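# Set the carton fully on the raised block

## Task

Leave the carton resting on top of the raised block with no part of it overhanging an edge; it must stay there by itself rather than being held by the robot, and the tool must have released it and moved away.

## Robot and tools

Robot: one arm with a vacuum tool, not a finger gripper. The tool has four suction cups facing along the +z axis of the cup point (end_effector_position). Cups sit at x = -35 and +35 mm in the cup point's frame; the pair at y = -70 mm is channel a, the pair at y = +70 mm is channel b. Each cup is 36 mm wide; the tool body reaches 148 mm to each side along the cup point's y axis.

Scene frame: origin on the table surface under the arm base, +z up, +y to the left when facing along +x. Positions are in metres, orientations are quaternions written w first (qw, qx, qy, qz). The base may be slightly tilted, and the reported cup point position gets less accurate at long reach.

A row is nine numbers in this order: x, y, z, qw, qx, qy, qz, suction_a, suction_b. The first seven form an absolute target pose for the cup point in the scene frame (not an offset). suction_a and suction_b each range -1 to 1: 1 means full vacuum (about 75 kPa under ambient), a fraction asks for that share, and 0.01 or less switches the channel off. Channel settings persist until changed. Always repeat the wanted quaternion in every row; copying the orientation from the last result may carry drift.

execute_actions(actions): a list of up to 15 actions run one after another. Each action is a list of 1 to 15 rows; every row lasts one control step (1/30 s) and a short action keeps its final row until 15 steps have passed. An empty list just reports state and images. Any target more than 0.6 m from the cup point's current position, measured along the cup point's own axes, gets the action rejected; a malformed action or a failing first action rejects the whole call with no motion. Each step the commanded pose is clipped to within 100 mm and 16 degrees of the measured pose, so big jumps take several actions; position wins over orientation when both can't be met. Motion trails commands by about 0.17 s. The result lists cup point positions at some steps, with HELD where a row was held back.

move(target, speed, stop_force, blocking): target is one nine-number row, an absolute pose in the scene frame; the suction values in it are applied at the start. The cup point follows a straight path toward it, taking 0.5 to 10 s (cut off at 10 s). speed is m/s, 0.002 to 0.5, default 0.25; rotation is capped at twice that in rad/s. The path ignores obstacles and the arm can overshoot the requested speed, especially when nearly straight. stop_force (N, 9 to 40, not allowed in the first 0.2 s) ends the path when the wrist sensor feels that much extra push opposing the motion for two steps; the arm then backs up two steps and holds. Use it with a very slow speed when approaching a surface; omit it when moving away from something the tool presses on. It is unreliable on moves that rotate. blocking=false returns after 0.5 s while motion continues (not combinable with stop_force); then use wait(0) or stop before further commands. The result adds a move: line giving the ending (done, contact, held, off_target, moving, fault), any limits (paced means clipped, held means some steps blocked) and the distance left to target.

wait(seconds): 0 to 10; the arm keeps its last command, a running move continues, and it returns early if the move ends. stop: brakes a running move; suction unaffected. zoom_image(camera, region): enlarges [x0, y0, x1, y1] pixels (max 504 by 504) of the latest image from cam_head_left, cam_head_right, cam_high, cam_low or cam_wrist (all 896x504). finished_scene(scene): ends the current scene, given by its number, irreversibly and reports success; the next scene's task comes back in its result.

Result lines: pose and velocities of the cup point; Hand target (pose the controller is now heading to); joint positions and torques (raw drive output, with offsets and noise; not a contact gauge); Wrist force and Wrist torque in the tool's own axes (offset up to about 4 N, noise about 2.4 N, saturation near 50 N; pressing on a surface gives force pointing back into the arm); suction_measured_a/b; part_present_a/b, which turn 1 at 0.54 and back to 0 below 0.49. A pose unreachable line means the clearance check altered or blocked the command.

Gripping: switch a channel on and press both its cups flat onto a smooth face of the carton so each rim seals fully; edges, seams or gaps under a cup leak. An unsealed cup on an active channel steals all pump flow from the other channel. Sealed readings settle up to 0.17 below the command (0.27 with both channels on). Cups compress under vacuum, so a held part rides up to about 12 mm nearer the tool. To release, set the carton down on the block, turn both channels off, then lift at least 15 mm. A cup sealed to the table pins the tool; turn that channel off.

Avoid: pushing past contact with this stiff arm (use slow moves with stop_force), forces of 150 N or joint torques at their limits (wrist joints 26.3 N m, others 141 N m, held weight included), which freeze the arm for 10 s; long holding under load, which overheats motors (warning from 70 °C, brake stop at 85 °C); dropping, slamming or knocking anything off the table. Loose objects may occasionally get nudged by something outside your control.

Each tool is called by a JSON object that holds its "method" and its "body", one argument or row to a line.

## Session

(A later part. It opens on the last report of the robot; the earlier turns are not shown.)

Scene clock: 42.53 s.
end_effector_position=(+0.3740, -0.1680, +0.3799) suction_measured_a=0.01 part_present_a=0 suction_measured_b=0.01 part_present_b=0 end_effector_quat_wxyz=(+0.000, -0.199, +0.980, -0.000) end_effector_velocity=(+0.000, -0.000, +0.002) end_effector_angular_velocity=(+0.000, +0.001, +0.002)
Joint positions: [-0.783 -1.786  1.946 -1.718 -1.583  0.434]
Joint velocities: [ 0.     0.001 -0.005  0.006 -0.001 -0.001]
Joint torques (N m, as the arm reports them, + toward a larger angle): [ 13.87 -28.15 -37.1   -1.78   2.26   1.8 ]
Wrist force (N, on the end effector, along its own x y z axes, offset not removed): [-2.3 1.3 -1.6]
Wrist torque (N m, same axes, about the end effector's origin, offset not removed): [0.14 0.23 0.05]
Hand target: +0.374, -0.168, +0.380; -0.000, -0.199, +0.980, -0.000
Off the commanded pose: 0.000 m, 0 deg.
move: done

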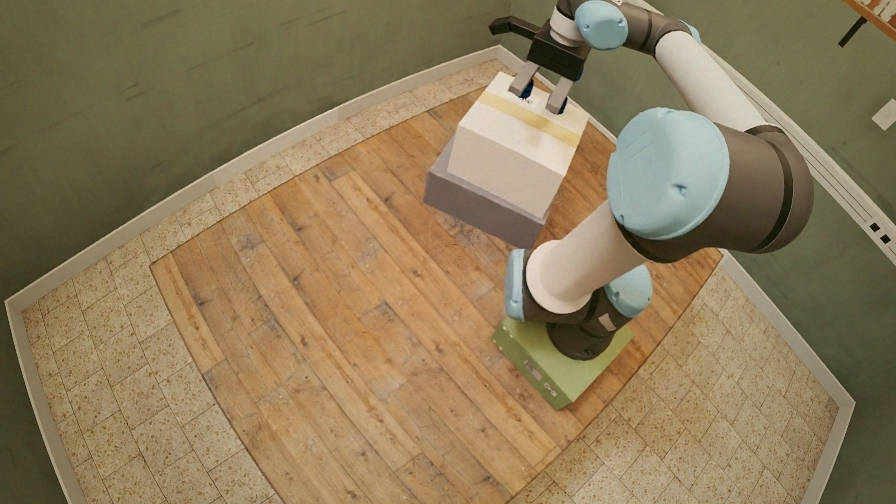

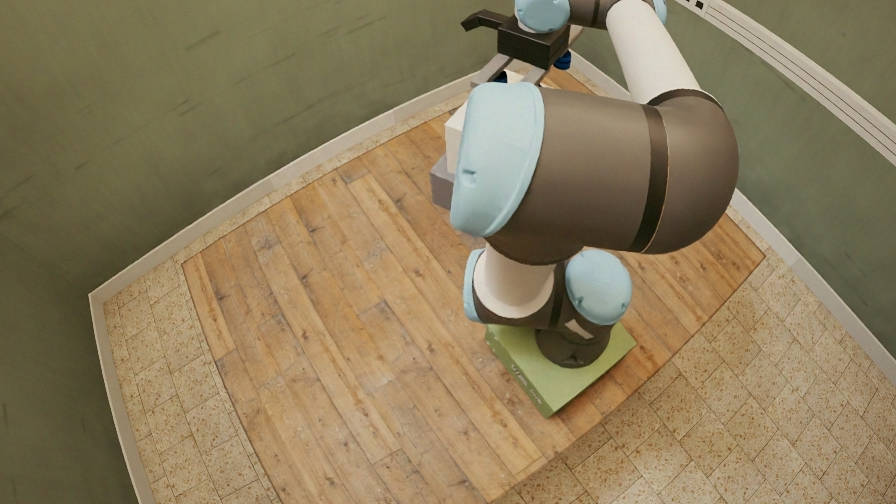

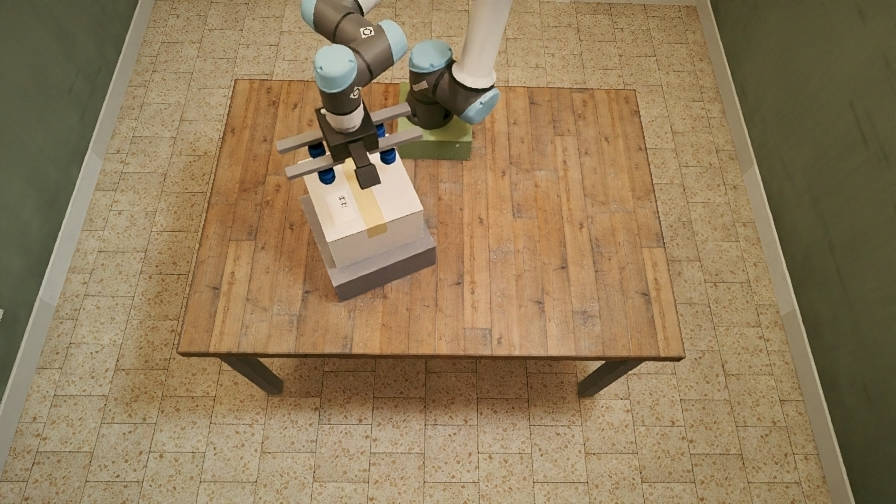

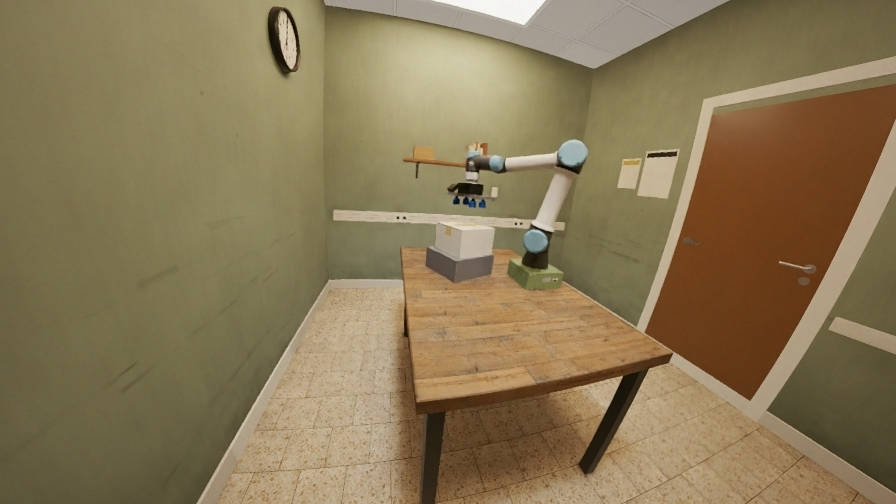

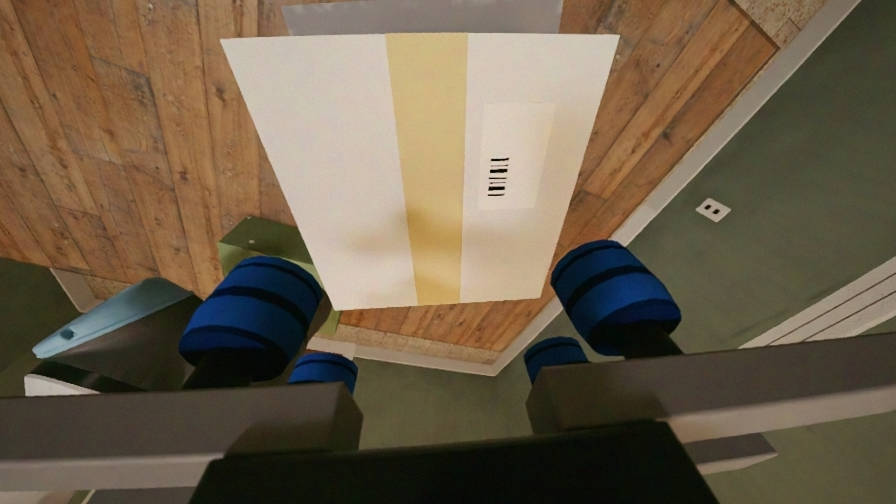

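{"method": "move", "body": {
  "target": [0.33,0.12,0.42,0,-0.1,0.995,0,0,0]
}}

{"method": "zoom_image", "body": {
  "camera": "cam_high",
  "region": [270, 130, 460, 320]
}}

{"method": "zoom_image", "body": {
  "camera": "cam_head_left",
  "region": [400, 40, 660, 280]
}}

{"method": "zoom_image", "body": {
  "camera": "cam_head_right",
  "region": [400, 40, 660, 280]
}}

Scene clock: 47.90 s.
end_effector_position=(+0.3301, +0.1201, +0.4201) suction_measured_a=0.01 part_present_a=0 suction_measured_b=0.01 part_present_b=0 end_effector_quat_wxyz=(-0.000, -0.100, +0.995, -0.000) end_effector_velocity=(-0.000, +0.002, -0.000) end_effector_angular_velocity=(-0.001, +0.002, -0.003)
Joint positions: [-0.083 -1.949  1.951 -1.556 -1.573  1.334]
Joint velocities: [ 0.007  0.003 -0.002  0.    -0.001  0.01 ]
Joint torques (N m, as the arm reports them, + toward a larger angle): [ 13.14  -0.08 -38.06  -1.65  -2.25   1.42]
Wrist force (N, on the end effector, along its own x y z axes, offset not removed): [-2.5 0.4 1.4]
Wrist torque (N m, same axes, about the end effector's origin, offset not removed): [0.15 0.38 0.07]
Hand target: +0.330, +0.120, +0.420; -0.000, -0.100, +0.995, -0.000
Off the commanded pose: 0.000 m, 0 deg.
move: done

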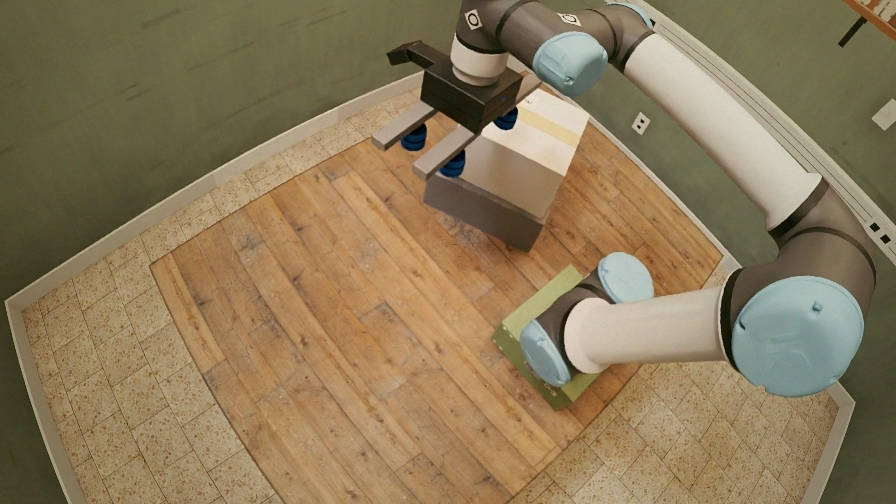

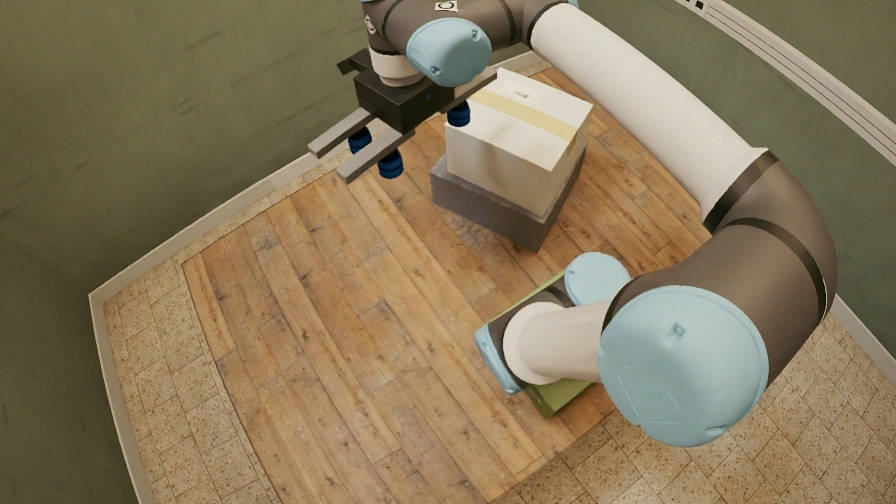

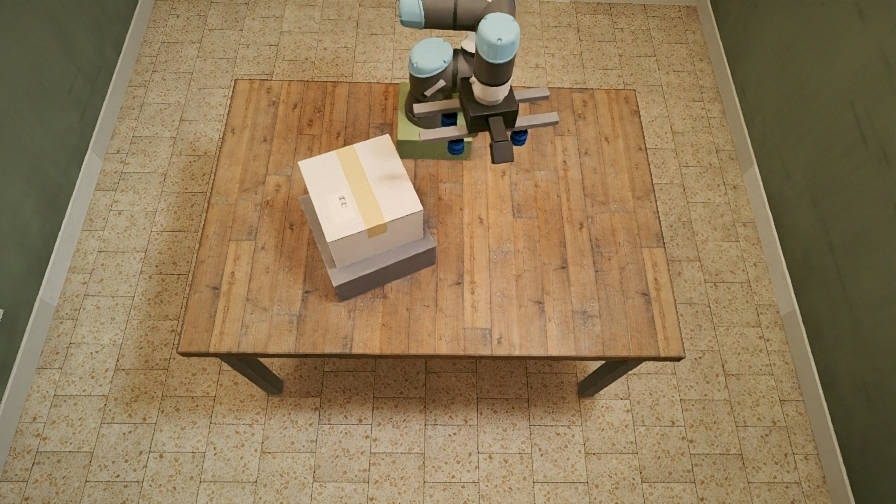

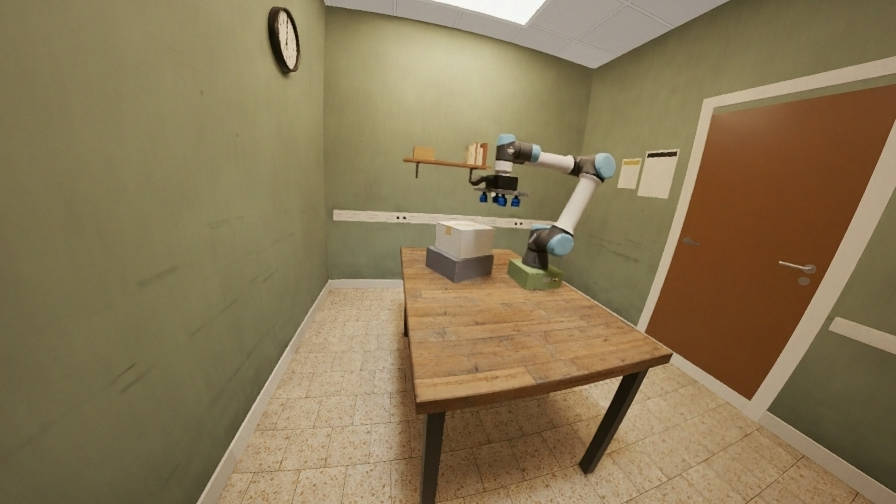

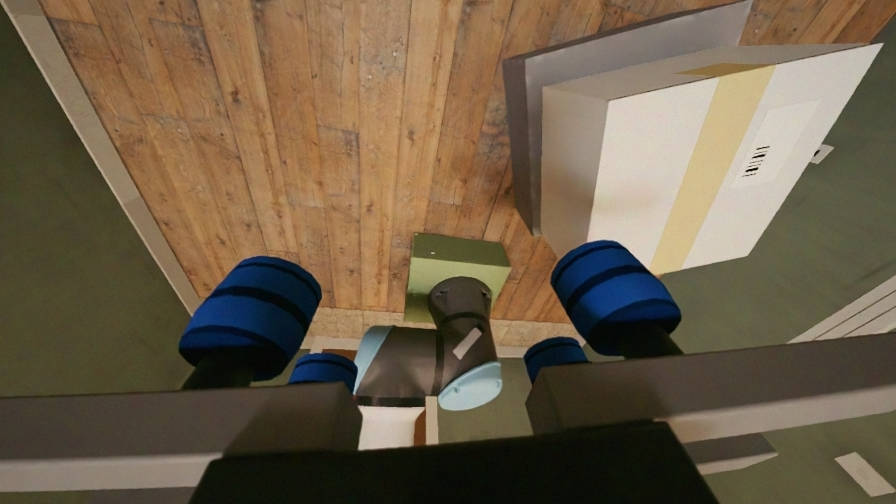

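Region (270, 130, 460, 320) of cam_high's 896x504 image, scaled by 2.653, with more detail than that image has.

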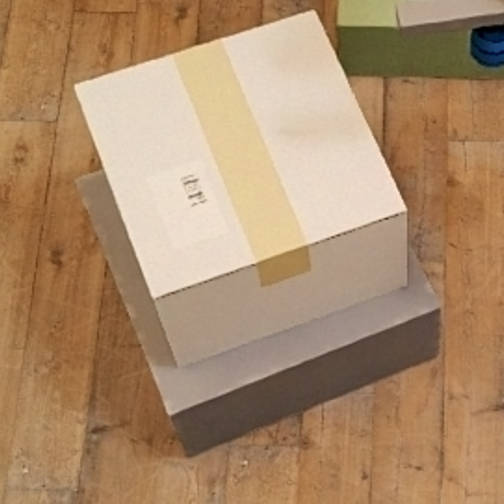

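Region (400, 40, 660, 280) of cam_head_left's 896x504 image, scaled by 1.938, with more detail than that image has; it fills the top 465 rows of this view, and the rest is white.

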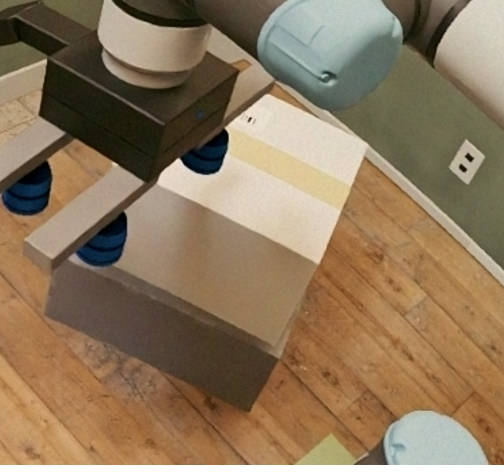

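Region (400, 40, 660, 280) of cam_head_right's 896x504 image, scaled by 1.938, with more detail than that image has; it fills the top 465 rows of this view, and the rest is white.

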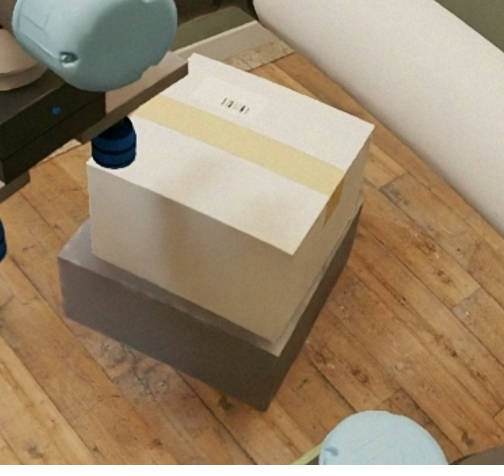

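{"method": "move", "body": {
  "target": [0.374,-0.168,0.31,0,-0.199,0.980,0,0,0]
}}

{"method": "move", "body": {
  "target": [0.374,-0.168,0.268,0,-0.199,0.980,0,0,0],
  "speed": 0.04
}}

{"method": "execute_actions", "body": {
  "actions": [
    [[0.374,-0.168,0.266,0,-0.199,0.980,0,1,1]],
    [[0.374,-0.168,0.264,0,-0.199,0.980,0,1,1]]
  ]
}}

Scene clock: 52.23 s.
end_effector_position=(+0.3738, -0.1681, +0.3100) suction_measured_a=0.01 part_present_a=0 suction_measured_b=0.01 part_present_b=0 end_effector_quat_wxyz=(+0.000, -0.199, +0.980, +0.000) end_effector_velocity=(+0.001, -0.002, -0.001) end_effector_angular_velocity=(+0.001, -0.001, +0.002)
Joint positions: [-0.786 -1.743  2.097 -1.912 -1.583  0.431]
Joint velocities: [-0.002  0.005 -0.003 -0.003  0.001 -0.004]
Joint torques (N m, as the arm reports them, + toward a larger angle): [-11.43  -9.46 -37.56  -5.86   2.37  -2.2 ]
Wrist force (N, on the end effector, along its own x y z axes, offset not removed): [-1.2 5.2 3.4]
Wrist torque (N m, same axes, about the end effector's origin, offset not removed): [0.79 -0.01 -0.01]
Hand target: +0.374, -0.168, +0.310; +0.000, -0.199, +0.980, +0.000
Off the commanded pose: 0.000 m, 0 deg.
move: done

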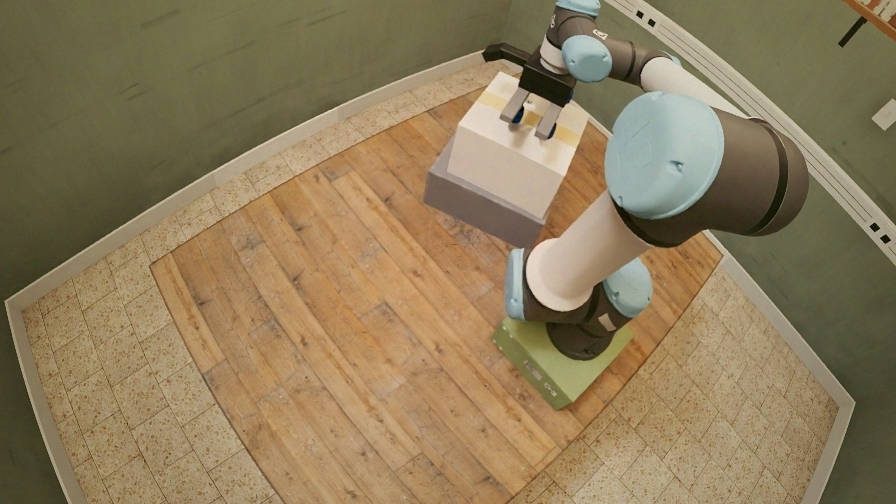

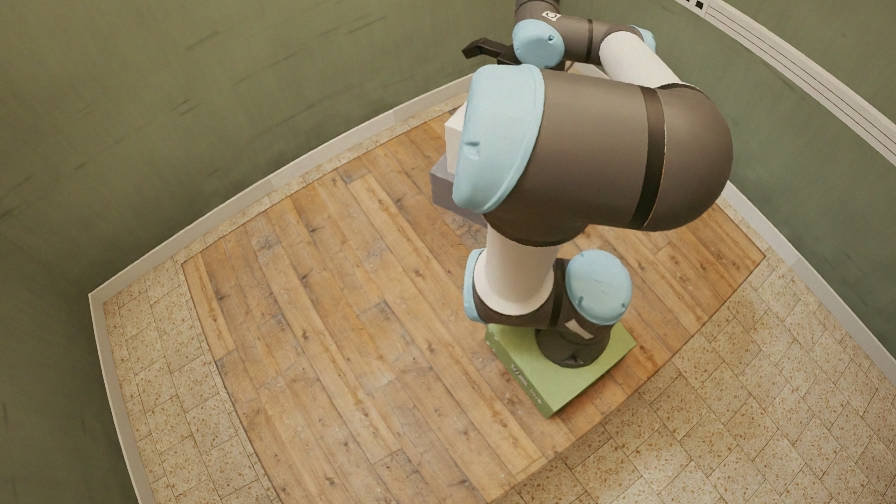

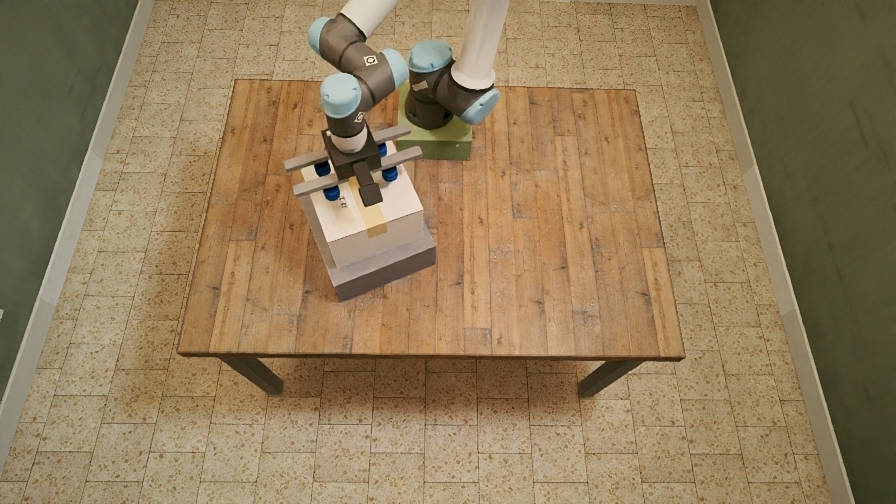

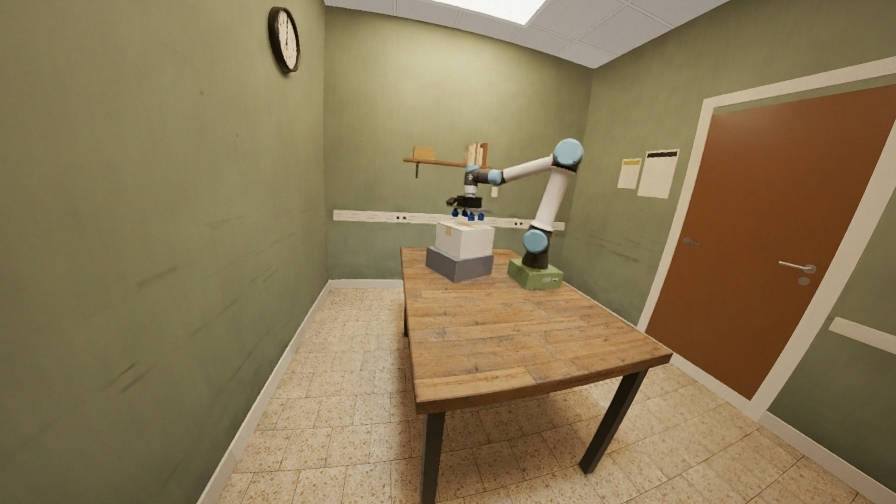

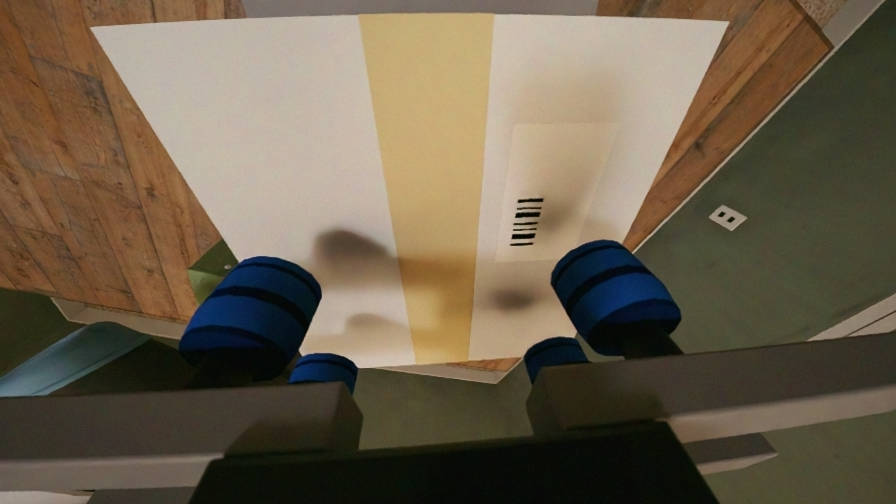

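Scene clock: 53.63 s.
end_effector_position=(+0.3740, -0.1680, +0.2682) suction_measured_a=0.01 part_present_a=0 suction_measured_b=0.01 part_present_b=0 end_effector_quat_wxyz=(+0.000, -0.199, +0.980, -0.000) end_effector_velocity=(+0.000, +0.000, -0.002) end_effector_angular_velocity=(+0.001, +0.000, -0.000)
Joint positions: [-0.787 -1.698  2.176 -2.037 -1.583  0.43 ]
Joint velocities: [ 0.     0.002  0.003 -0.004  0.     0.   ]
Joint torques (N m, as the arm reports them, + toward a larger angle): [-10.04  -1.4  -12.46  -4.55  -2.14  -2.  ]
Wrist force (N, on the end effector, along its own x y z axes, offset not removed): [2.3 2.6 -16.0]
Wrist torque (N m, same axes, about the end effector's origin, offset not removed): [0.19 -0.21 0.21]
Hand target: +0.374, -0.168, +0.268; -0.000, -0.199, +0.980, +0.000
Off the commanded pose: 0.000 m, 0 deg.
move: done

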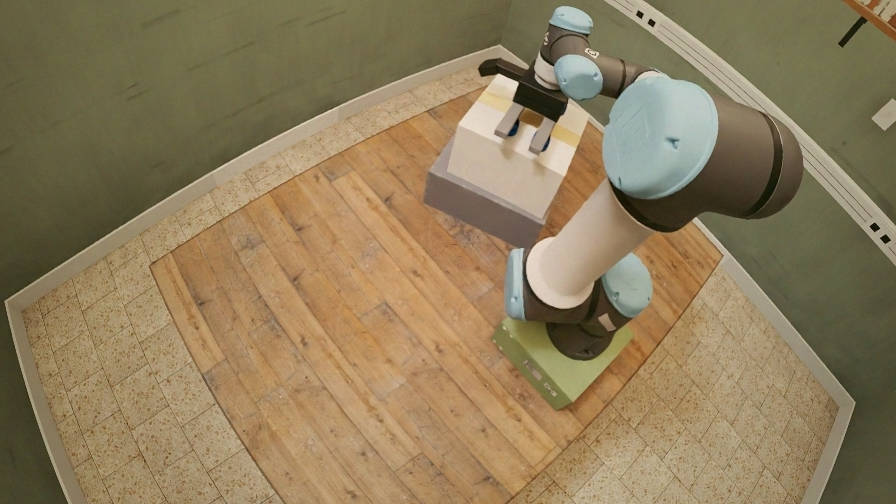

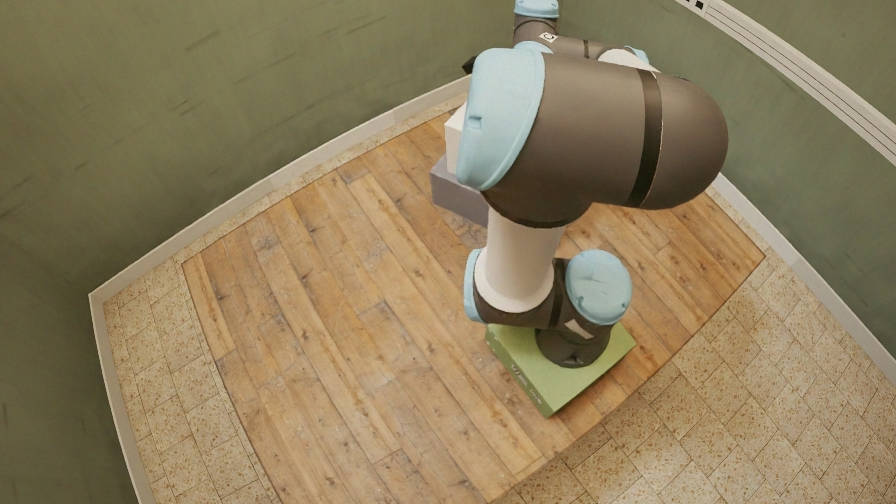

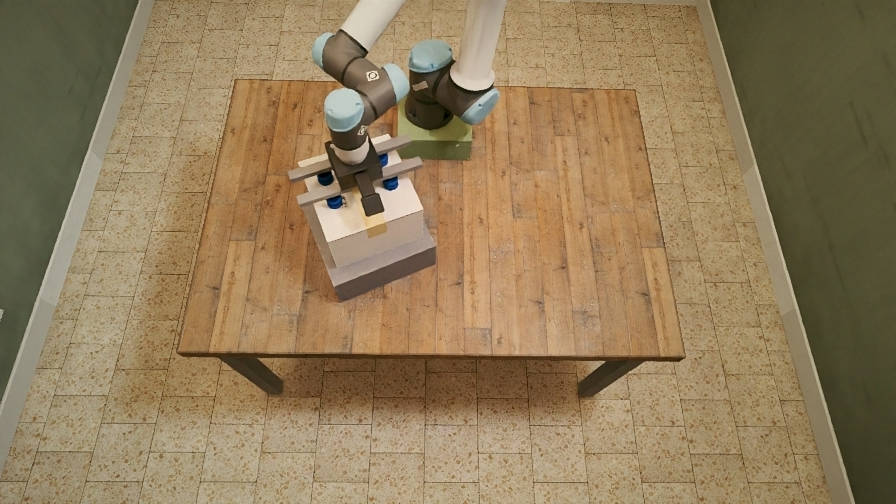

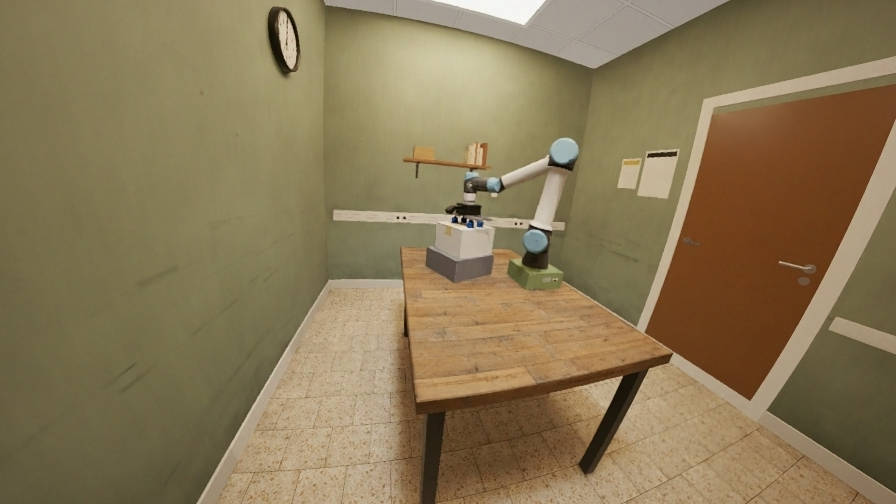

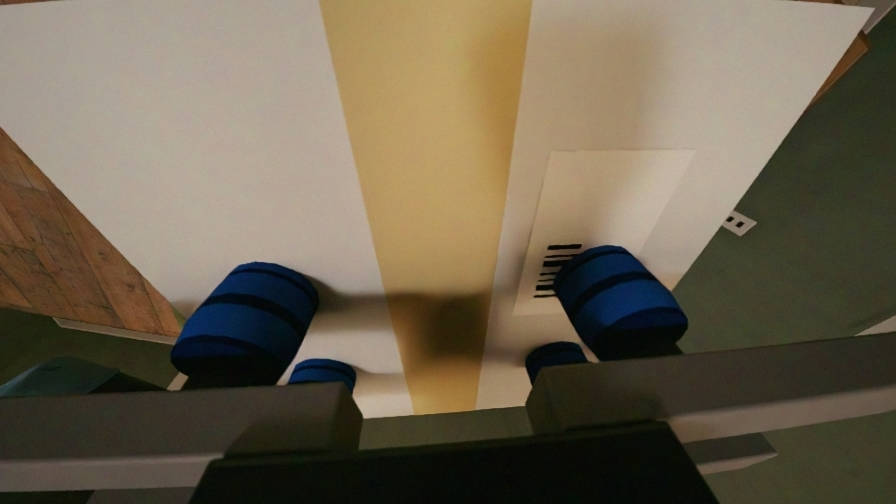

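Scene clock: 54.63 s.
end_effector_position=(+0.3740, -0.1680, +0.2640) suction_measured_a=0.64 part_present_a=1 suction_measured_b=0.64 part_present_b=1 end_effector_quat_wxyz=(-0.000, -0.199, +0.980, -0.000) end_effector_velocity=(+0.000, -0.000, +0.000) end_effector_angular_velocity=(-0.001, -0.001, -0.002)
Joint positions: [-0.787 -1.692  2.183 -2.05  -1.584  0.43 ]
Joint velocities: [-0.     0.    -0.    -0.001 -0.     0.002]
Joint torques (N m, as the arm reports them, + toward a larger angle): [ -9.93 -17.63 -29.69  -8.01  -0.53  -2.04]
Wrist force (N, on the end effector, along its own x y z axes, offset not removed): [0.6 2.2 23.3]
Wrist torque (N m, same axes, about the end effector's origin, offset not removed): [0.43 -0.14 0.17]
Hand target: +0.374, -0.168, +0.264; -0.000, -0.199, +0.980, +0.000
Off the commanded pose: 0.000 m, 0 deg.
Step readings (end_effector_position; steps 1 to 15: 1st action; 16 to 30: 2nd action):
0: (+0.3740, -0.1680, +0.2682)
1: (+0.3740, -0.1680, +0.2681)
2: (+0.3740, -0.1680, +0.2677)
4: (+0.3739, -0.1679, +0.2668)
8: (+0.3739, -0.1679, +0.2660)
15: (+0.3740, -0.1680, +0.2660)
16: (+0.3740, -0.1680, +0.2660)
17: (+0.3740, -0.1680, +0.2657)
19: (+0.3740, -0.1680, +0.2649)
23: (+0.3740, -0.1680, +0.2642)
30: end_effector_position above

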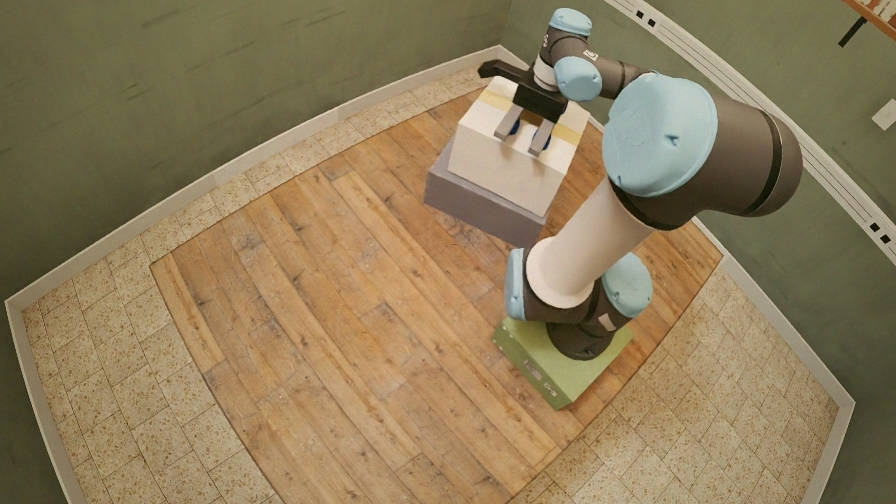

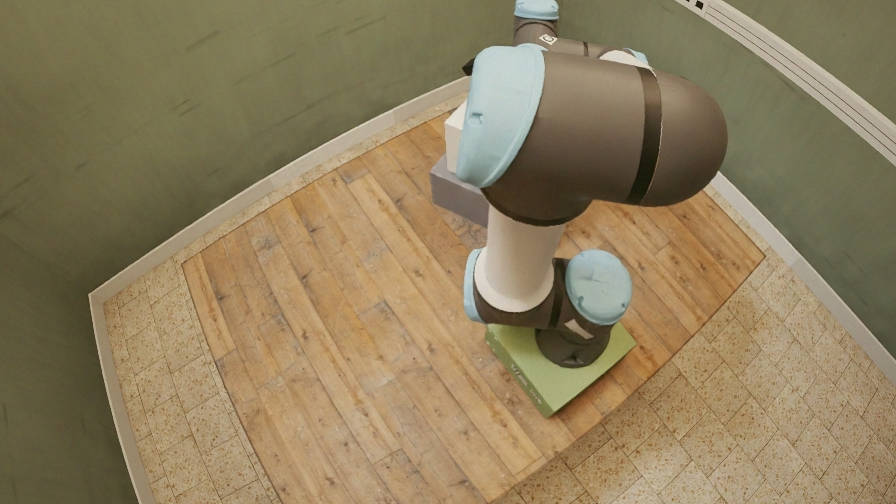

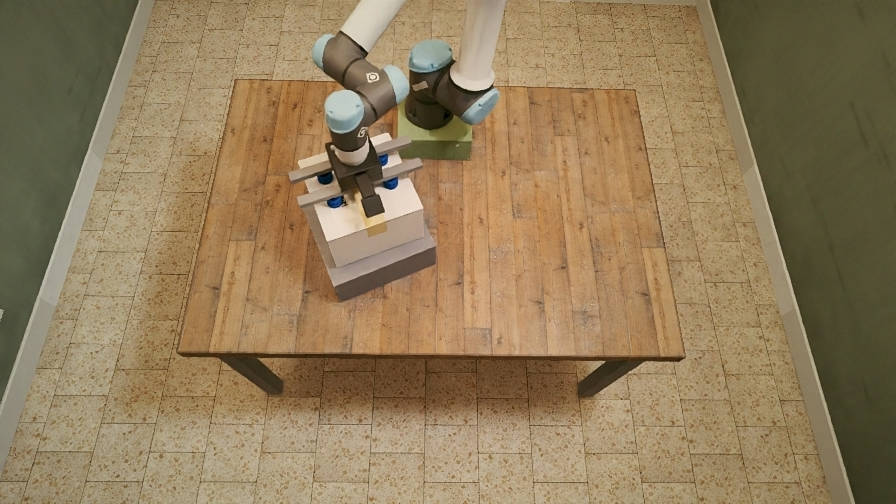

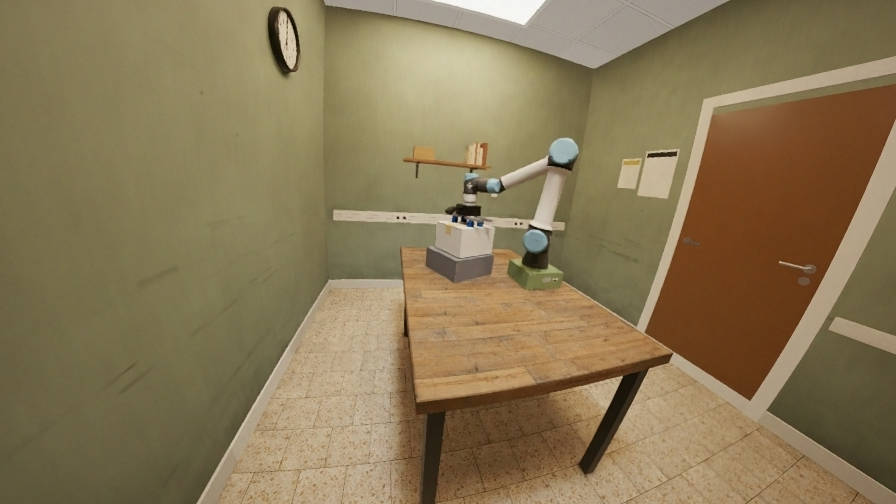

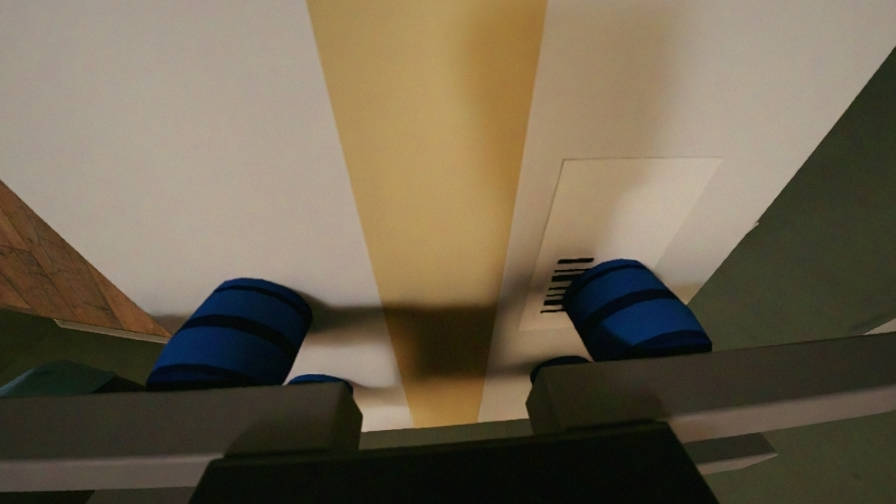

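{"method": "execute_actions", "body": {
  "actions": [
    [[0.376,-0.168,0.268,0,-0.199,0.980,0,1,1]],
    [[0.380,-0.167,0.269,0,-0.199,0.980,0,1,1],[0.380,-0.167,0.269,0,-0.199,0.980,0,1,1],[0.380,-0.167,0.269,0,-0.199,0.980,0,1,1],[0.383,-0.1665,0.269,0,-0.199,0.980,0,1,1],[0.383,-0.1665,0.269,0,-0.199,0.980,0,1,1],[0.383,-0.1665,0.269,0,-0.199,0.980,0,1,1],[0.386,-0.166,0.269,0,-0.199,0.980,0,1,1],[0.386,-0.166,0.269,0,-0.199,0.980,0,1,1],[0.386,-0.166,0.269,0,-0.199,0.980,0,1,1],[0.390,-0.165,0.269,0,-0.199,0.980,0,1,1]],
    [[0.390,-0.165,0.266,0,-0.199,0.980,0,1,1]],
    [[0.390,-0.165,0.263,0,-0.199,0.980,0,1,1]],
    [[0.390,-0.165,0.2605,0,-0.199,0.980,0,1,1]]
  ]
}}

Scene clock: 58.40 s.
end_effector_position=(+0.3900, -0.1650, +0.2605) suction_measured_a=0.69 part_present_a=1 suction_measured_b=0.69 part_present_b=1 end_effector_quat_wxyz=(+0.000, -0.199, +0.980, +0.000) end_effector_velocity=(+0.000, -0.000, +0.000) end_effector_angular_velocity=(-0.001, -0.000, -0.003)
Joint positions: [-0.755 -1.652  2.158 -2.065 -1.583  0.462]
Joint velocities: [-0.     0.    -0.    -0.001 -0.     0.003]
Joint torques (N m, as the arm reports them, + toward a larger angle): [ -9.88 -18.96 -30.38  -8.31  -2.24  -1.95]
Wrist force (N, on the end effector, along its own x y z axes, offset not removed): [-5.2 0.3 25.4]
Wrist torque (N m, same axes, about the end effector's origin, offset not removed): [0.42 0.40 0.17]
Hand target: +0.390, -0.165, +0.260; -0.000, -0.199, +0.980, +0.000
Off the commanded pose: 0.000 m, 0 deg.
Step readings (end_effector_position; steps 1 to 15: 1st action; 16 to 30: 2nd action; 31 to 45: 3rd action; 46 to 60: 4th action; 61 to 75: 5th action):
0: (+0.3740, -0.1680, +0.2640)
1: (+0.3740, -0.1680, +0.2640)
2: (+0.3742, -0.1681, +0.2645)
4: (+0.3751, -0.1681, +0.2661)
8: (+0.3758, -0.1681, +0.2675)
15: (+0.3760, -0.1680, +0.2679)
16: (+0.3760, -0.1680, +0.2680)
17: (+0.3766, -0.1678, +0.2682)
19: (+0.3782, -0.1674, +0.2687)
23: (+0.3821, -0.1666, +0.2690)
30: (+0.3888, -0.1652, +0.2690)
31: (+0.3892, -0.1651, +0.2690)
32: (+0.3895, -0.1651, +0.2686)
34: (+0.3898, -0.1651, +0.2674)
38: (+0.3900, -0.1650, +0.2663)
45: (+0.3900, -0.1650, +0.2660)
46: (+0.3900, -0.1650, +0.2660)
47: (+0.3900, -0.1650, +0.2656)
49: (+0.3900, -0.1650, +0.2643)
53: (+0.3900, -0.1650, +0.2633)
60: (+0.3900, -0.1650, +0.2630)
61: (+0.3900, -0.1650, +0.2630)
62: (+0.3900, -0.1650, +0.2626)
64: (+0.3900, -0.1649, +0.2616)
68: (+0.3900, -0.1649, +0.2608)
75: end_effector_position above

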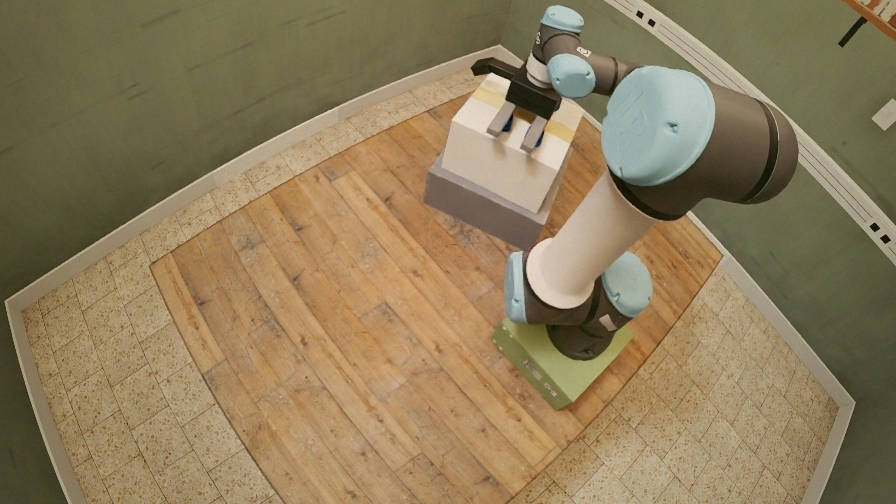

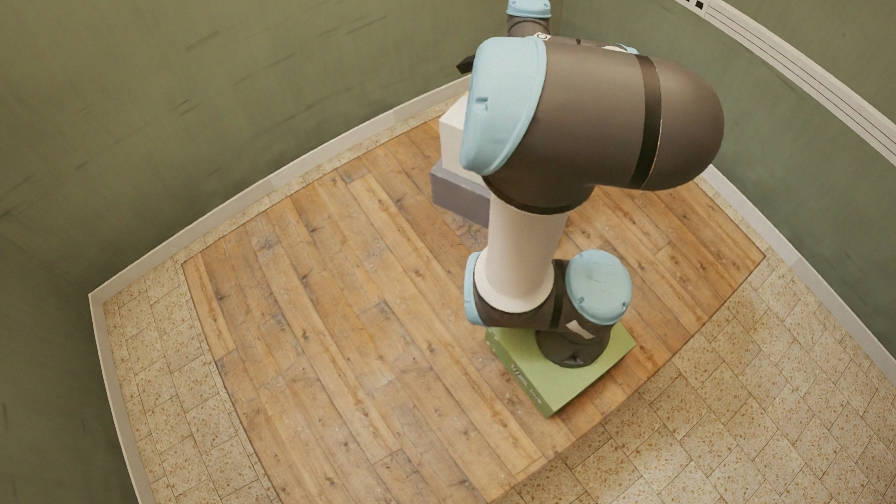

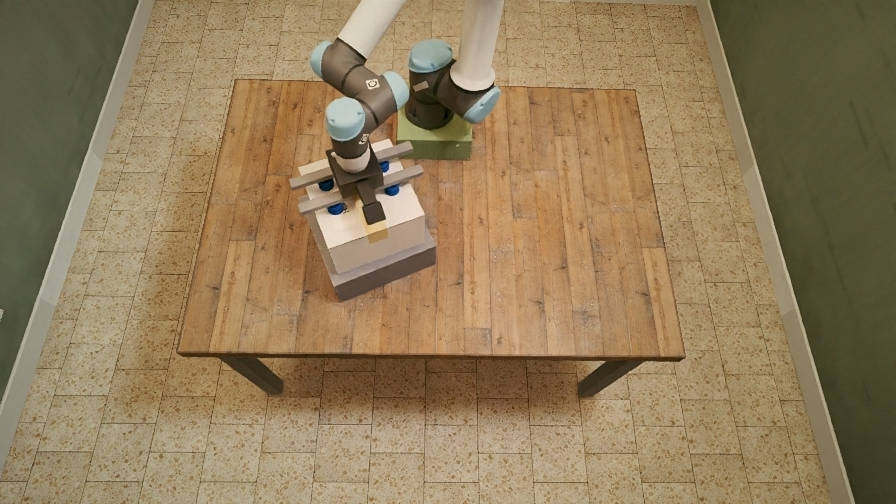

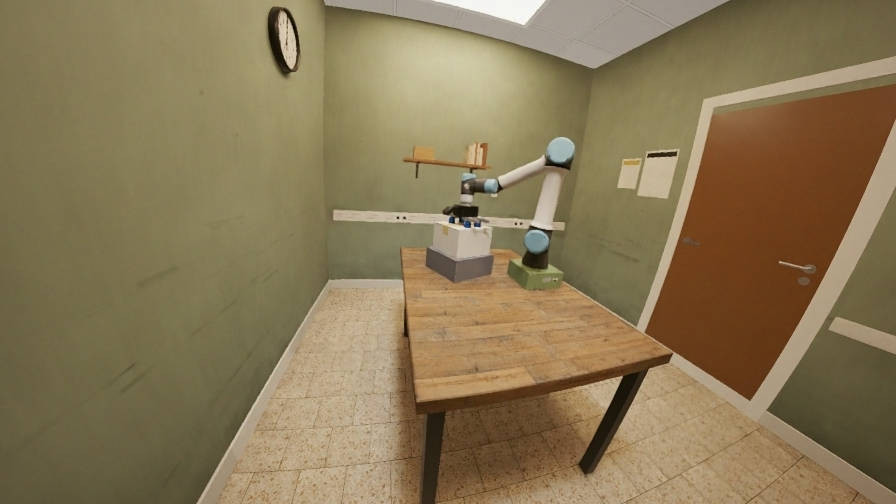

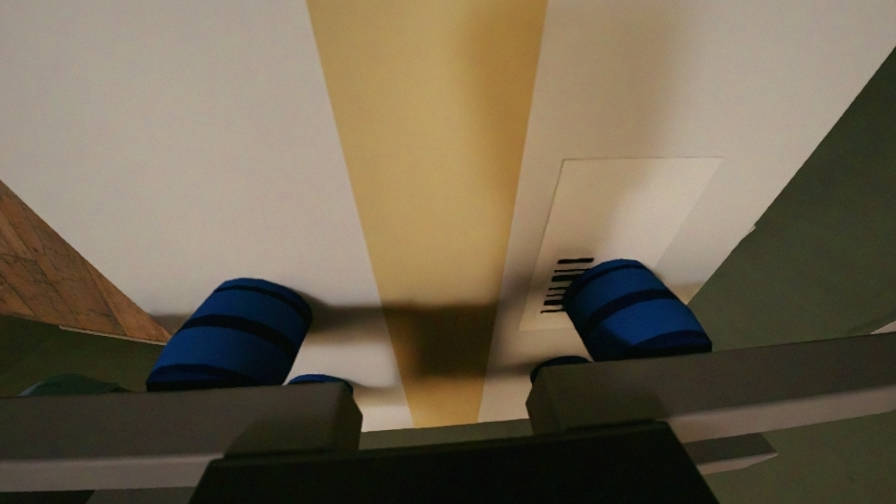

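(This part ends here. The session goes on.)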